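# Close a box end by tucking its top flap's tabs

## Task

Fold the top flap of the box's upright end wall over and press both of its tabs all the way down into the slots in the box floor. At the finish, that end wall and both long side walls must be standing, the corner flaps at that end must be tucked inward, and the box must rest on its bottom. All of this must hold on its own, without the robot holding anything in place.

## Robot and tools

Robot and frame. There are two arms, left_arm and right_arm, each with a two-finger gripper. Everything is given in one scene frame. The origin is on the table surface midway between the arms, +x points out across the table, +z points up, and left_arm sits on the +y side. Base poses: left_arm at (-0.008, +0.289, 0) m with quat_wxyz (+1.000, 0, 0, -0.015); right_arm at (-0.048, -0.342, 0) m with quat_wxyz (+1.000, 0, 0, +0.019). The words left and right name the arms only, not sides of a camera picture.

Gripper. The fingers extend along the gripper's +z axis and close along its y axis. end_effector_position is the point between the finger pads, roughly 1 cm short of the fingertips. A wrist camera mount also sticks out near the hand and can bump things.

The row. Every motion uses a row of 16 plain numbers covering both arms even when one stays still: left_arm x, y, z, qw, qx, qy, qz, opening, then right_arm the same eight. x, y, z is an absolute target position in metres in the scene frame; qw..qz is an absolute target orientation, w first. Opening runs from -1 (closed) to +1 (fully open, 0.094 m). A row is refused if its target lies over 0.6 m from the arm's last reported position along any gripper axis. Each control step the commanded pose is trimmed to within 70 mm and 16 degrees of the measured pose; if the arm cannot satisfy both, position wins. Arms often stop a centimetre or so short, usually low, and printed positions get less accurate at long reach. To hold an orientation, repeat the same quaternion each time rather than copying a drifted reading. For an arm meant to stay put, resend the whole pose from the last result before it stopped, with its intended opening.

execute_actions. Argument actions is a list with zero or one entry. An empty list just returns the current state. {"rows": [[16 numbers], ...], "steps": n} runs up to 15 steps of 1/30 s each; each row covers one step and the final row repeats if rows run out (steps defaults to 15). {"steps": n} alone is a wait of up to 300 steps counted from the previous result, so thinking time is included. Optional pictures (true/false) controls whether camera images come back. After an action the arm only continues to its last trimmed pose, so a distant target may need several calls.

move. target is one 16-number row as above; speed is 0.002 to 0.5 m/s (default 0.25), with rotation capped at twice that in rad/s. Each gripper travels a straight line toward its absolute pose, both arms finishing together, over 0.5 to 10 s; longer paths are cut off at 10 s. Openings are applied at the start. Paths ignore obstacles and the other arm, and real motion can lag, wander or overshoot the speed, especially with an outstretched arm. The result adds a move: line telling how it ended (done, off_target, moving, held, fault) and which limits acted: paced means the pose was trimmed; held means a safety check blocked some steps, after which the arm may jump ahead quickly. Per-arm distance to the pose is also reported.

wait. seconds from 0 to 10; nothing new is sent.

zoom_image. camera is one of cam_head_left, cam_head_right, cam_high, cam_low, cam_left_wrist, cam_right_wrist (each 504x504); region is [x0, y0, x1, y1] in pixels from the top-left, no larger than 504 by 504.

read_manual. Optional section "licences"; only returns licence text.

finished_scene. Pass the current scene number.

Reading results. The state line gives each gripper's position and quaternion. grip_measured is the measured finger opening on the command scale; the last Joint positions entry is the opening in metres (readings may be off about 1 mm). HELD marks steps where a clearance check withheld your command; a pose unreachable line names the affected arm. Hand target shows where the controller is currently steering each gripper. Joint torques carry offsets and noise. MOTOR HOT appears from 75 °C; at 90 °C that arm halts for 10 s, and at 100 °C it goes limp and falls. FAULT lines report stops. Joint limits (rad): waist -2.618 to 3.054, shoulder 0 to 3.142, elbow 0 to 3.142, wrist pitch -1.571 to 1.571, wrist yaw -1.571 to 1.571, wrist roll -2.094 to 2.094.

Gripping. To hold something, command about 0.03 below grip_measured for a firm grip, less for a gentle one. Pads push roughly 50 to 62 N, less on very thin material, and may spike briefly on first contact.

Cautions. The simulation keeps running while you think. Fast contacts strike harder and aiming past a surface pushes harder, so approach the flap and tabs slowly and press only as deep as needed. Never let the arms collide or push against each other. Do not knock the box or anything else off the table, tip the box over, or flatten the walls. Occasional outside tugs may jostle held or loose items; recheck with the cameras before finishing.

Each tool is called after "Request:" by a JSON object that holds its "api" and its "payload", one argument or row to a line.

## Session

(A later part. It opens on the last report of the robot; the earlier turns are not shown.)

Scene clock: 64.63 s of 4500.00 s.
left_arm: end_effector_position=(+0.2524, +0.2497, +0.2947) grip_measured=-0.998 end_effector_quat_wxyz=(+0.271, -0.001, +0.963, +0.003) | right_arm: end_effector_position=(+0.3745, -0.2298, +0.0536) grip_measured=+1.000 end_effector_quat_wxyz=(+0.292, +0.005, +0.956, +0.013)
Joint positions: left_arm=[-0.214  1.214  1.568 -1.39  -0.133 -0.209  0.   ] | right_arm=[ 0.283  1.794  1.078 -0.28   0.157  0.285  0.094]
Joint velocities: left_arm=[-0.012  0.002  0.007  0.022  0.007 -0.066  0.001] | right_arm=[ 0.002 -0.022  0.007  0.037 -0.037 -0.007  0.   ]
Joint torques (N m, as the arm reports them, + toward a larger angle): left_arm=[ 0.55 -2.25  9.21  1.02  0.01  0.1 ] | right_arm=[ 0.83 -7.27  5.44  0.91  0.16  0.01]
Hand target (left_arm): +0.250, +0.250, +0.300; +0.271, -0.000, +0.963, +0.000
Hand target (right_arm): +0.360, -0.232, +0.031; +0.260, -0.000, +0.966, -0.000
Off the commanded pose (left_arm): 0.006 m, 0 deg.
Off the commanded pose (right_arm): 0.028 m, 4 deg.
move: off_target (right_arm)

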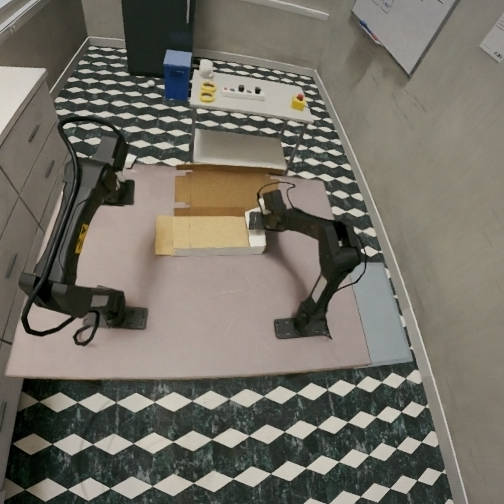

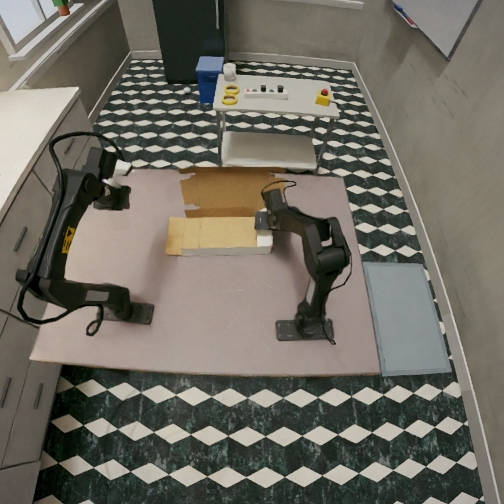

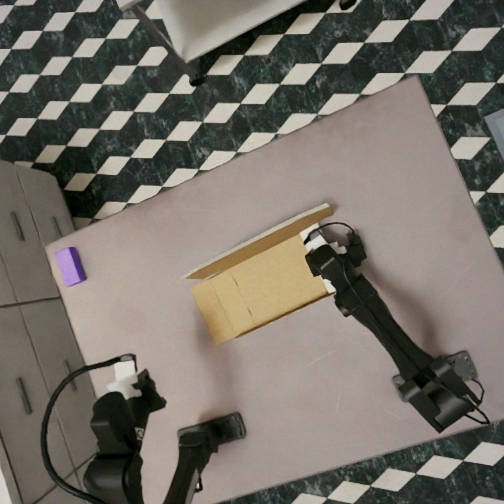

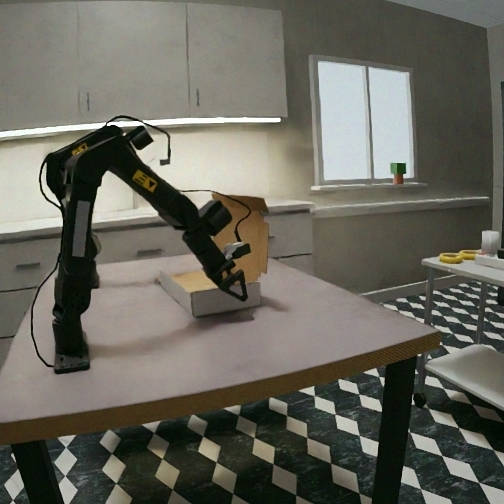

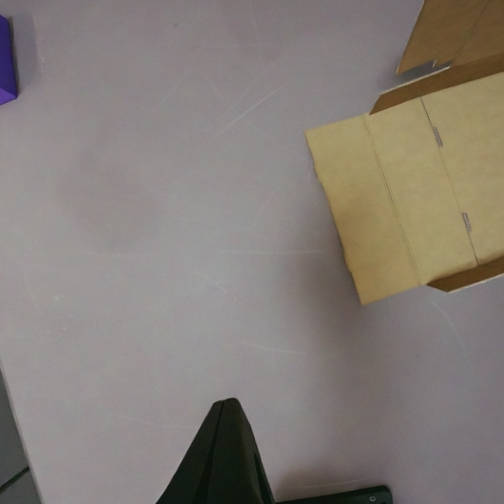

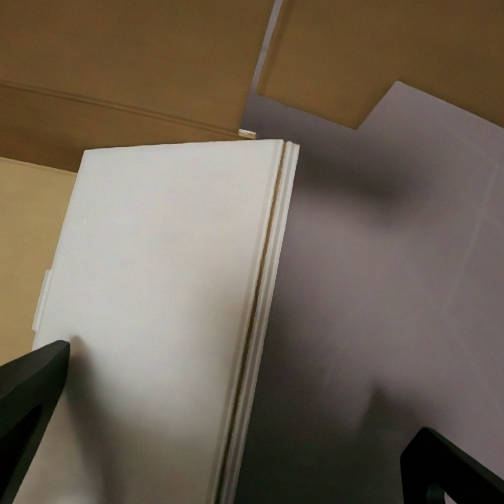

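On the flap face. A little lower, then close.

Request:
{"api": "move", "payload": {
  "target": [0.25,0.25,0.3,0.27,0,0.96,0,-1,0.365,-0.232,0.02,0.26,0,0.966,0,1],
  "speed": 0.05
}}

Request:
{"api": "move", "payload": {
  "target": [0.25,0.25,0.3,0.27,0,0.96,0,-1,0.37,-0.228,0.025,0.26,0,0.966,0,-0.4],
  "speed": 0.05
}}

Request:
{"api": "move", "payload": {
  "target": [0.25,0.25,0.3,0.27,0,0.96,0,-1,0.375,-0.228,0.028,0.26,0,0.966,0,-1],
  "speed": 0.05
}}

Scene clock: 69.67 s of 4500.00 s.
left_arm: end_effector_position=(+0.2524, +0.2497, +0.2947) grip_measured=-0.998 end_effector_quat_wxyz=(+0.271, -0.001, +0.963, +0.003) | right_arm: end_effector_position=(+0.3808, -0.2265, +0.0449) grip_measured=+1.000 end_effector_quat_wxyz=(+0.296, +0.004, +0.955, +0.017)
Joint positions: left_arm=[-0.214  1.214  1.568 -1.39  -0.133 -0.209  0.   ] | right_arm=[ 0.283  1.829  1.078 -0.235  0.151  0.285  0.094]
Joint velocities: left_arm=[-0.002 -0.022 -0.012 -0.007 -0.022 -0.066  0.001] | right_arm=[-0.032 -0.002  0.017  0.037 -0.037 -0.037  0.   ]
Joint torques (N m, as the arm reports them, + toward a larger angle): left_arm=[ 0.48 -2.26  9.3   1.02  0.03  0.08] | right_arm=[ 0.36 -7.28  5.53  0.84  0.19 -0.04]
Hand target (left_arm): +0.250, +0.250, +0.300; +0.271, -0.000, +0.963, +0.000
Hand target (right_arm): +0.365, -0.232, +0.021; +0.260, -0.000, +0.966, +0.000
Off the commanded pose (left_arm): 0.006 m, 0 deg.
Off the commanded pose (right_arm): 0.030 m, 5 deg.
After step 90, 1.00 s passed at rest.
move: off_target (right_arm)

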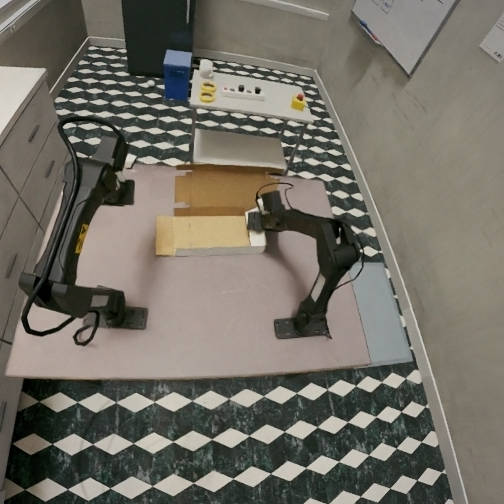

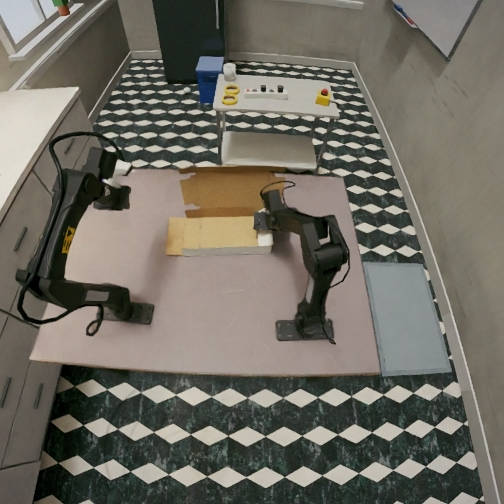

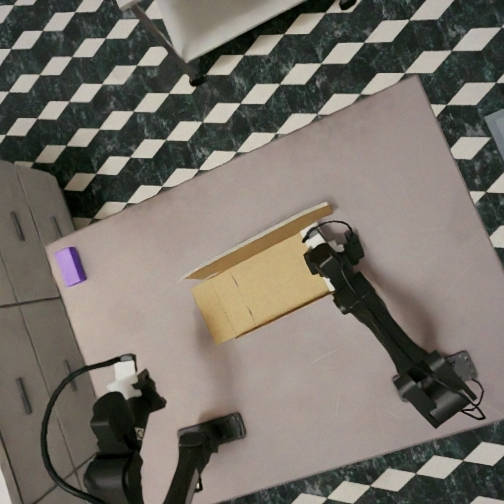

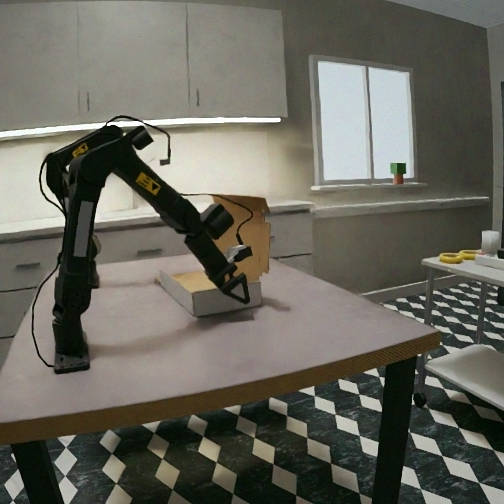

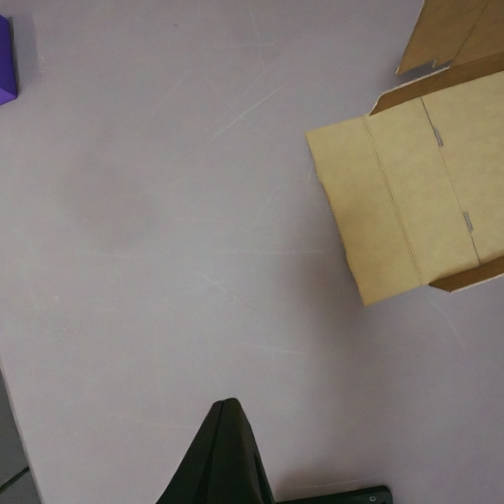

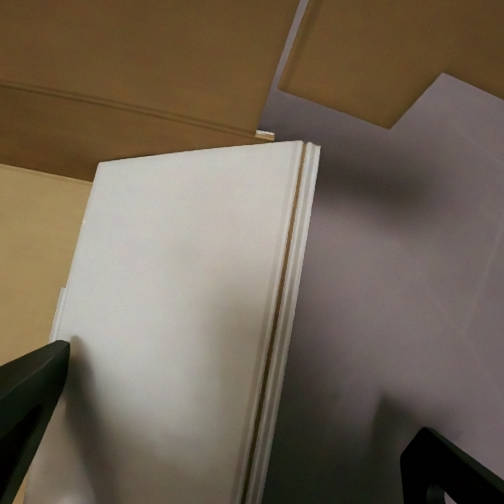

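Scene clock: 70.73 s of 4500.00 s.
left_arm: end_effector_position=(+0.2524, +0.2497, +0.2947) grip_measured=-0.998 end_effector_quat_wxyz=(+0.271, -0.001, +0.963, +0.003) | right_arm: end_effector_position=(+0.3821, -0.2255, +0.0444) grip_measured=-0.397 end_effector_quat_wxyz=(+0.298, +0.004, +0.954, +0.019)
Joint positions: left_arm=[-0.214  1.214  1.568 -1.39  -0.133 -0.209  0.   ] | right_arm=[ 0.283  1.833  1.078 -0.226  0.148  0.284  0.028]
Joint velocities: left_arm=[-0.007 -0.007  0.007  0.037  0.037  0.037 -0.001] | right_arm=[-0.012 -0.007  0.007 -0.007  0.007  0.022 -0.001]
Joint torques (N m, as the arm reports them, + toward a larger angle): left_arm=[ 0.4  -2.13  9.18  1.    0.04  0.13] | right_arm=[ 0.91 -6.9   8.95  0.51  0.26  0.01]
Hand target (left_arm): +0.250, +0.250, +0.300; +0.271, -0.000, +0.963, +0.000
Hand target (right_arm): +0.370, -0.228, +0.026; +0.261, -0.001, +0.965, +0.001
Off the commanded pose (left_arm): 0.006 m, 0 deg.
Off the commanded pose (right_arm): 0.023 m, 5 deg.
move: off_target (right_arm)

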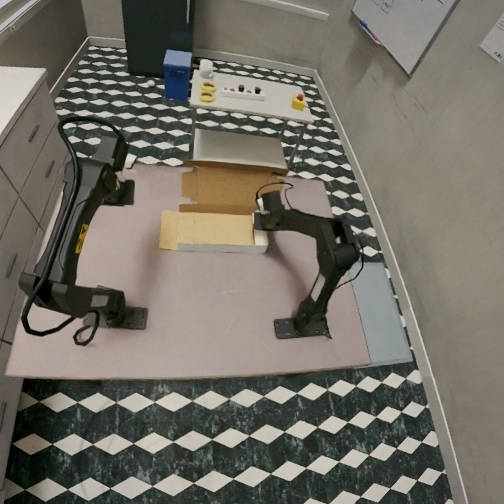

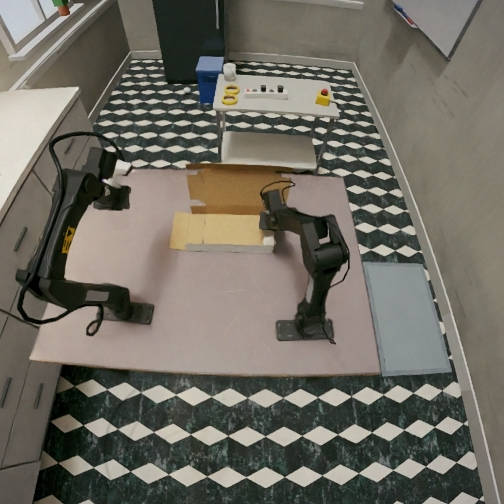

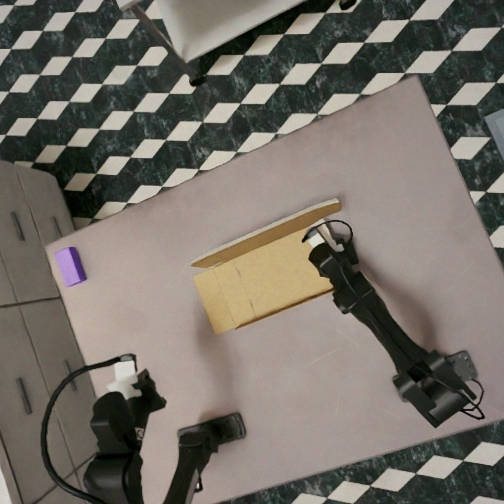

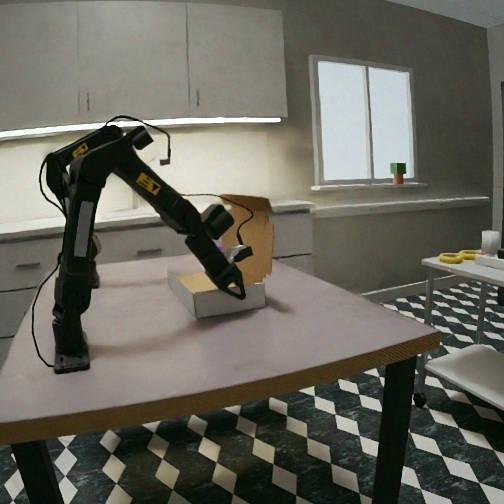

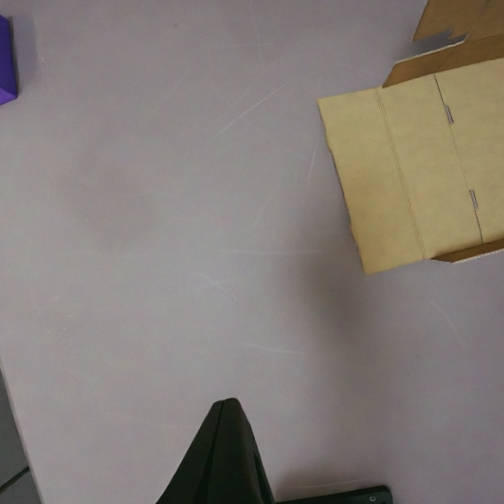

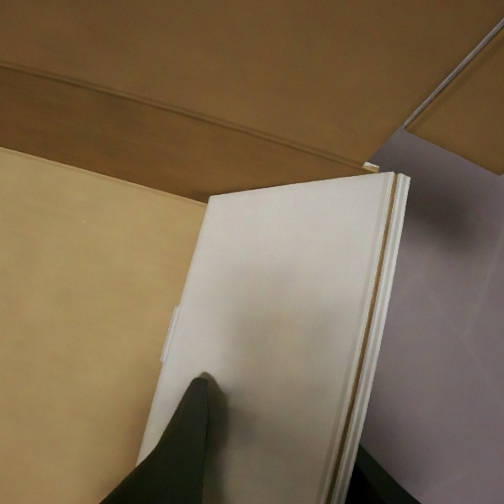

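Scene clock: 71.83 s of 4500.00 s.
left_arm: end_effector_position=(+0.2524, +0.2497, +0.2947) grip_measured=-0.998 end_effector_quat_wxyz=(+0.271, -0.001, +0.963, +0.003) | right_arm: end_effector_position=(+0.3839, -0.2271, +0.0438) grip_measured=-0.917 end_effector_quat_wxyz=(+0.294, +0.003, +0.956, +0.012)
Joint positions: left_arm=[-0.214  1.214  1.568 -1.39  -0.133 -0.209  0.   ] | right_arm=[ 0.283  1.845  1.097 -0.245  0.159  0.281  0.004]
Joint velocities: left_arm=[ 0.002  0.012  0.002  0.022  0.007 -0.051  0.001] | right_arm=[-0.022 -0.012  0.007 -0.037  0.022 -0.11  -0.   ]
Joint torques (N m, as the arm reports them, + toward a larger angle): left_arm=[ 0.57 -2.22  9.13  1.02  0.    0.12] | right_arm=[ 0.49 -7.14  9.7   0.54  0.09  0.01]
Hand target (left_arm): +0.250, +0.250, +0.300; +0.271, -0.000, +0.963, +0.000
Hand target (right_arm): +0.375, -0.228, +0.028; +0.260, -0.000, +0.965, +0.001
Off the commanded pose (left_arm): 0.006 m, 0 deg.
Off the commanded pose (right_arm): 0.018 m, 4 deg.
move: off_target (right_arm)

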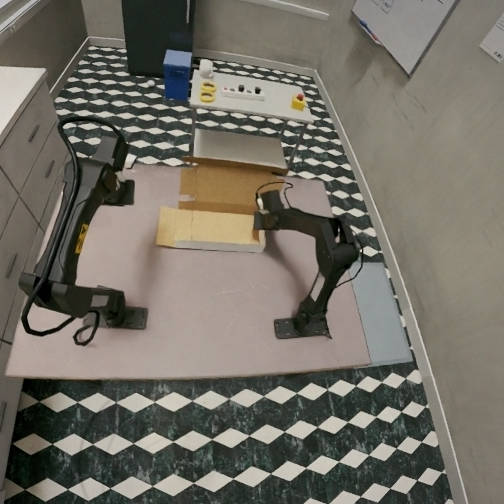

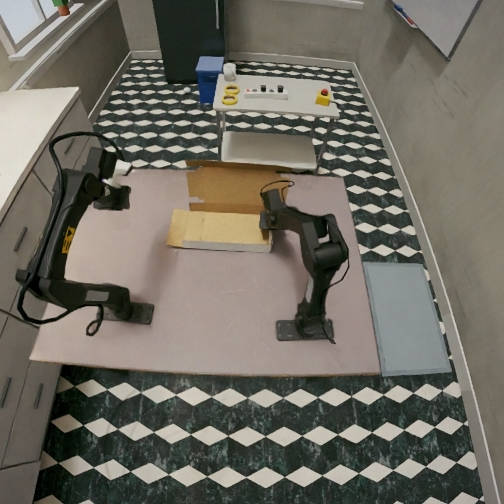

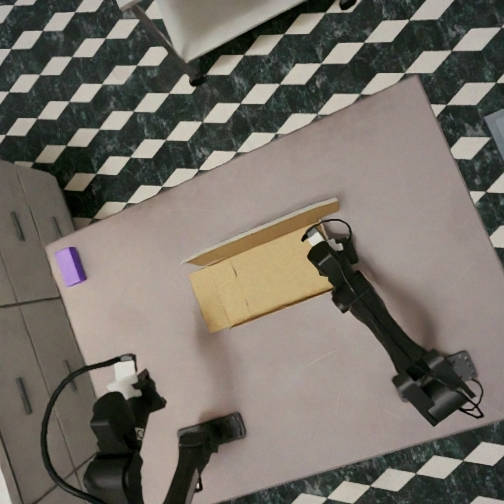

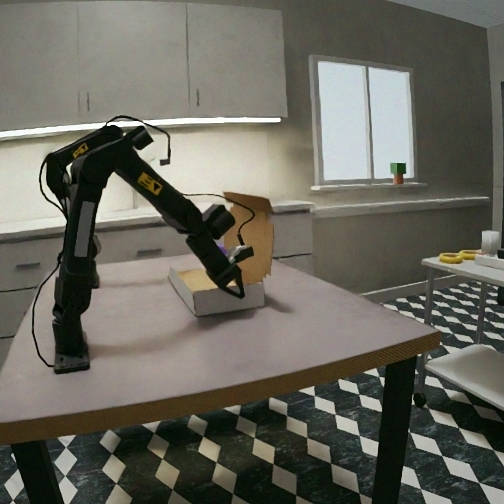

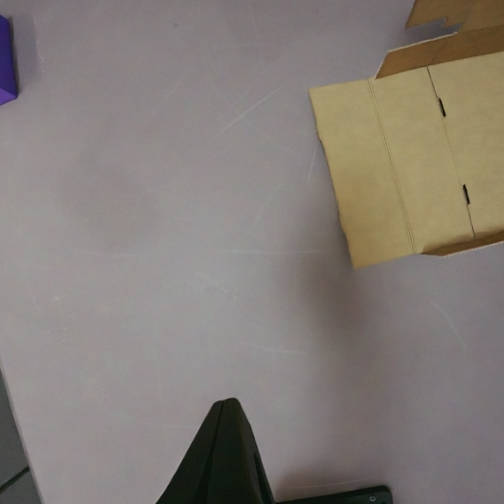

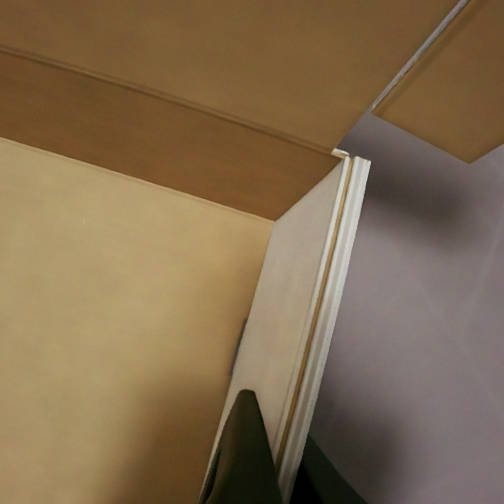

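Request:
{"api": "move", "payload": {
  "target": [0.25,0.25,0.3,0.27,0,0.96,0,-1,0.382,-0.227,0.035,0.27,0,0.963,0,0.3]
}}

Request:
{"api": "move", "payload": {
  "target": [0.34,0.25,0.3,0.27,0,0.96,0,-1,0.34,-0.21,0.17,0.27,0,0.963,0,0.3]
}}

Request:
{"api": "zoom_image", "payload": {
  "camera": "cam_right_wrist",
  "region": [100,60,460,460]
}}

Scene clock: 77.67 s of 4500.00 s.
left_arm: end_effector_position=(+0.2524, +0.2497, +0.2947) grip_measured=-0.998 end_effector_quat_wxyz=(+0.271, -0.001, +0.963, +0.003) | right_arm: end_effector_position=(+0.3784, -0.2289, +0.0328) grip_measured=+0.298 end_effector_quat_wxyz=(+0.271, +0.001, +0.963, +0.004)
Joint positions: left_arm=[-0.214  1.214  1.568 -1.39  -0.133 -0.209  0.   ] | right_arm=[ 0.283  1.869  1.109 -0.282  0.159  0.281  0.061]
Joint velocities: left_arm=[ 0.012 -0.017  0.007 -0.051  0.022  0.037  0.001] | right_arm=[-0.002  0.007  0.002 -0.11   0.037  0.081  0.001]
Joint torques (N m, as the arm reports them, + toward a larger angle): left_arm=[ 0.48 -2.25  9.28  1.01  0.02  0.11] | right_arm=[ 0.42 -9.06 10.68  0.89  0.17 -0.03]
Hand target (left_arm): +0.250, +0.250, +0.300; +0.271, -0.000, +0.963, +0.000
Hand target (right_arm): +0.382, -0.227, +0.035; +0.270, -0.000, +0.963, +0.001
Off the commanded pose (left_arm): 0.006 m, 0 deg.
Off the commanded pose (right_arm): 0.005 m, 1 deg.
After step 90, 2.07 s passed at rest.
move: done

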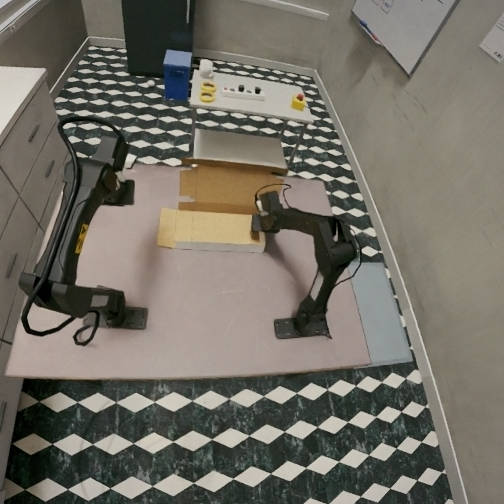

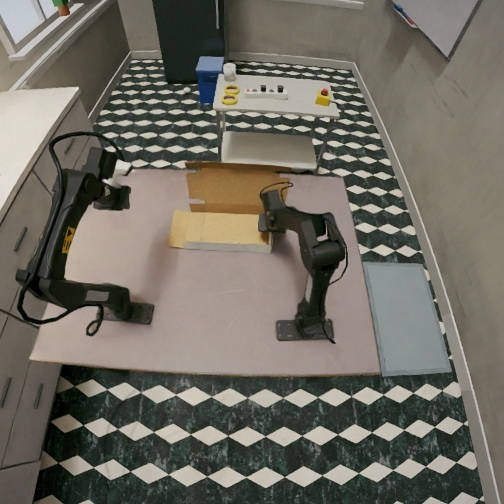

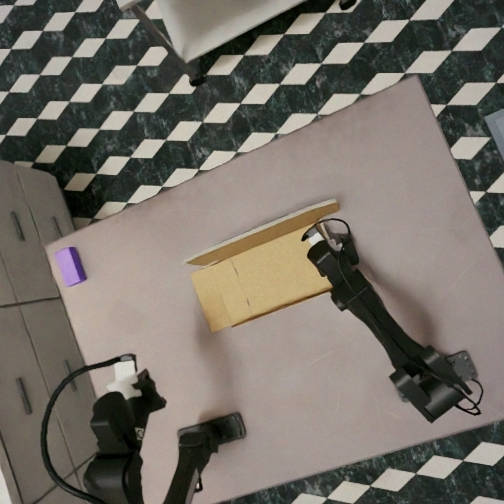

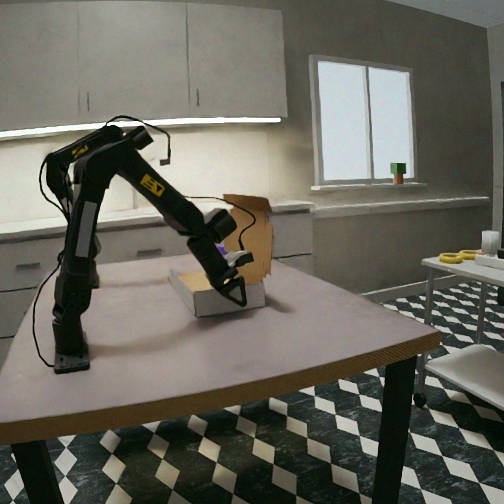

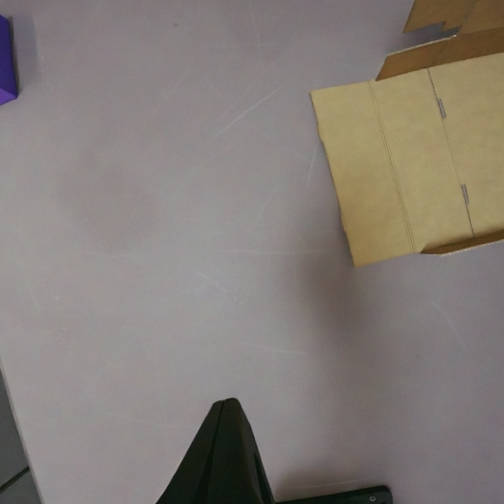

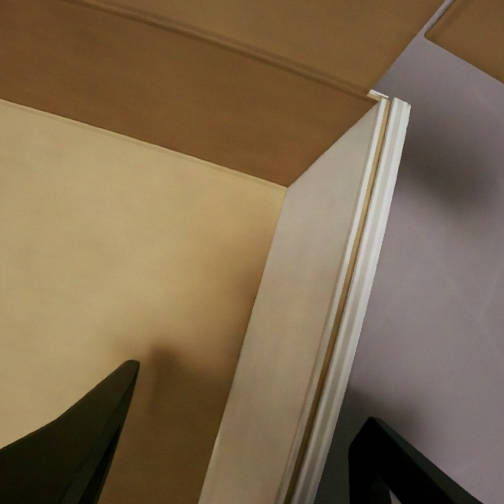

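Scene clock: 79.03 s of 4500.00 s.
left_arm: end_effector_position=(+0.3357, +0.2501, +0.2895) grip_measured=-0.998 end_effector_quat_wxyz=(+0.257, -0.001, +0.966, +0.007) | right_arm: end_effector_position=(+0.3385, -0.2116, +0.1617) grip_measured=+0.298 end_effector_quat_wxyz=(+0.263, -0.002, +0.965, +0.001)
Joint positions: left_arm=[-0.135  1.512  1.783 -1.33  -0.094 -0.141  0.   ] | right_arm=[ 0.373  1.639  1.38  -0.816  0.201  0.355  0.061]
Joint velocities: left_arm=[ 0.012 -0.002  0.017 -0.022 -0.095  0.007  0.001] | right_arm=[-0.012 -0.012 -0.012 -0.037  0.022  0.051 -0.   ]
Joint torques (N m, as the arm reports them, + toward a larger angle): left_arm=[ 0.54 -5.53  9.48  1.24  0.04  0.14] | right_arm=[ 0.84 -8.43 11.36  0.82  0.26  0.06]
Hand target (left_arm): +0.340, +0.250, +0.299; +0.272, +0.000, +0.962, +0.001
Hand target (right_arm): +0.340, -0.209, +0.171; +0.270, +0.000, +0.963, +0.000
Off the commanded pose (left_arm): 0.011 m, 2 deg.
Off the commanded pose (right_arm): 0.009 m, 1 deg.
move: off_target (left_arm)

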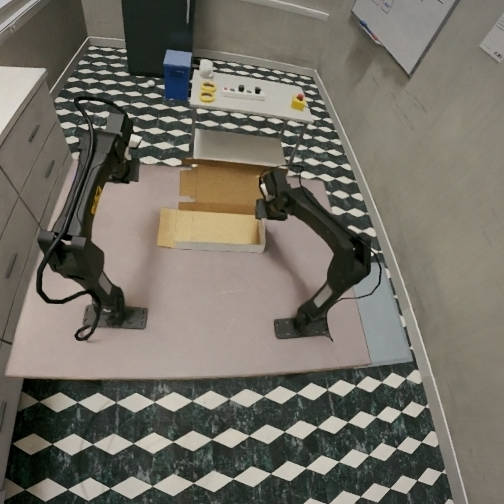

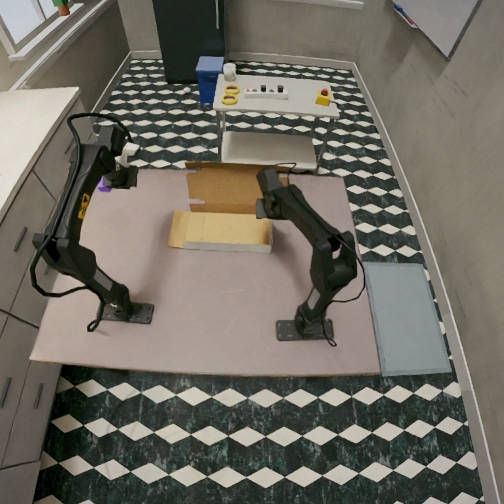

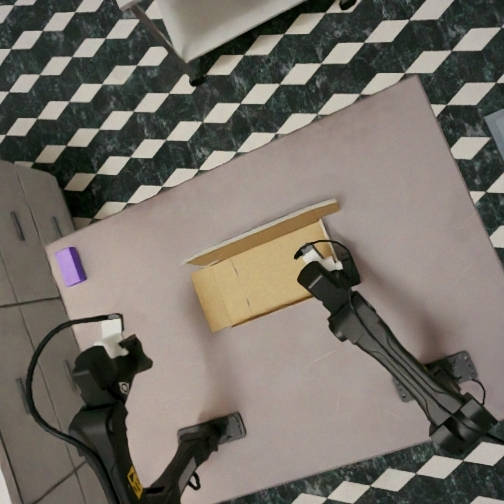

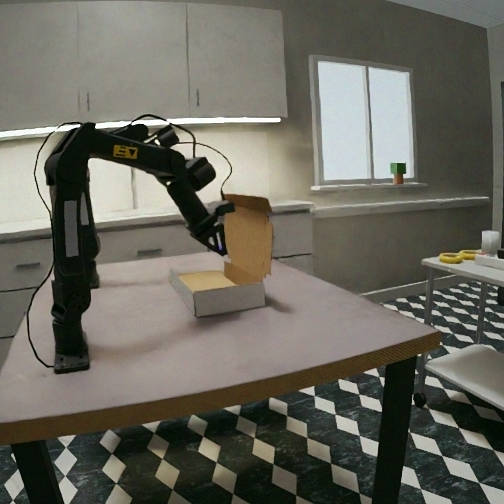

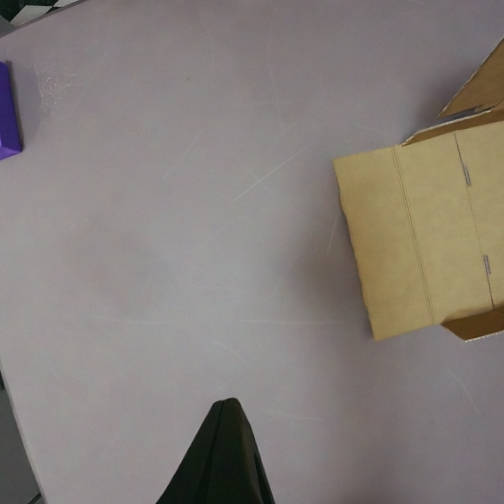

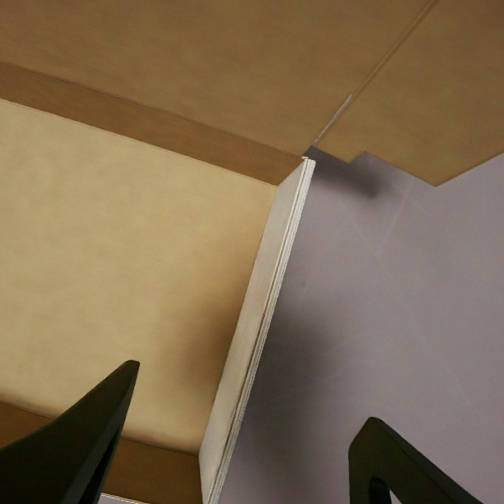

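Region (100, 60, 460, 460) of cam_right_wrist's 504x504 image, scaled by 1.260, with more detail than that image has; it fills the left 454 columns of this view, and the rest is white.

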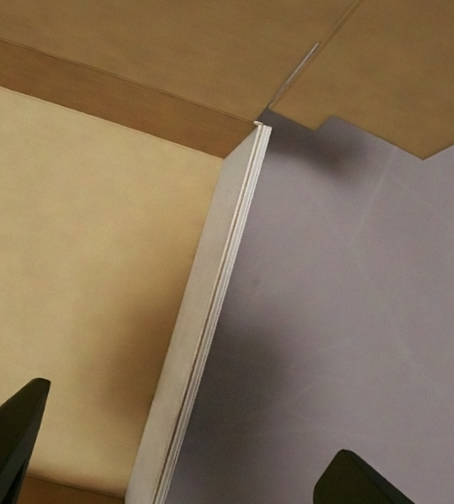

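Seated, clear of the box.

Request:
{"api": "finished_scene", "payload": {
  "scene": 2
}}

The scene is finished: the task was done.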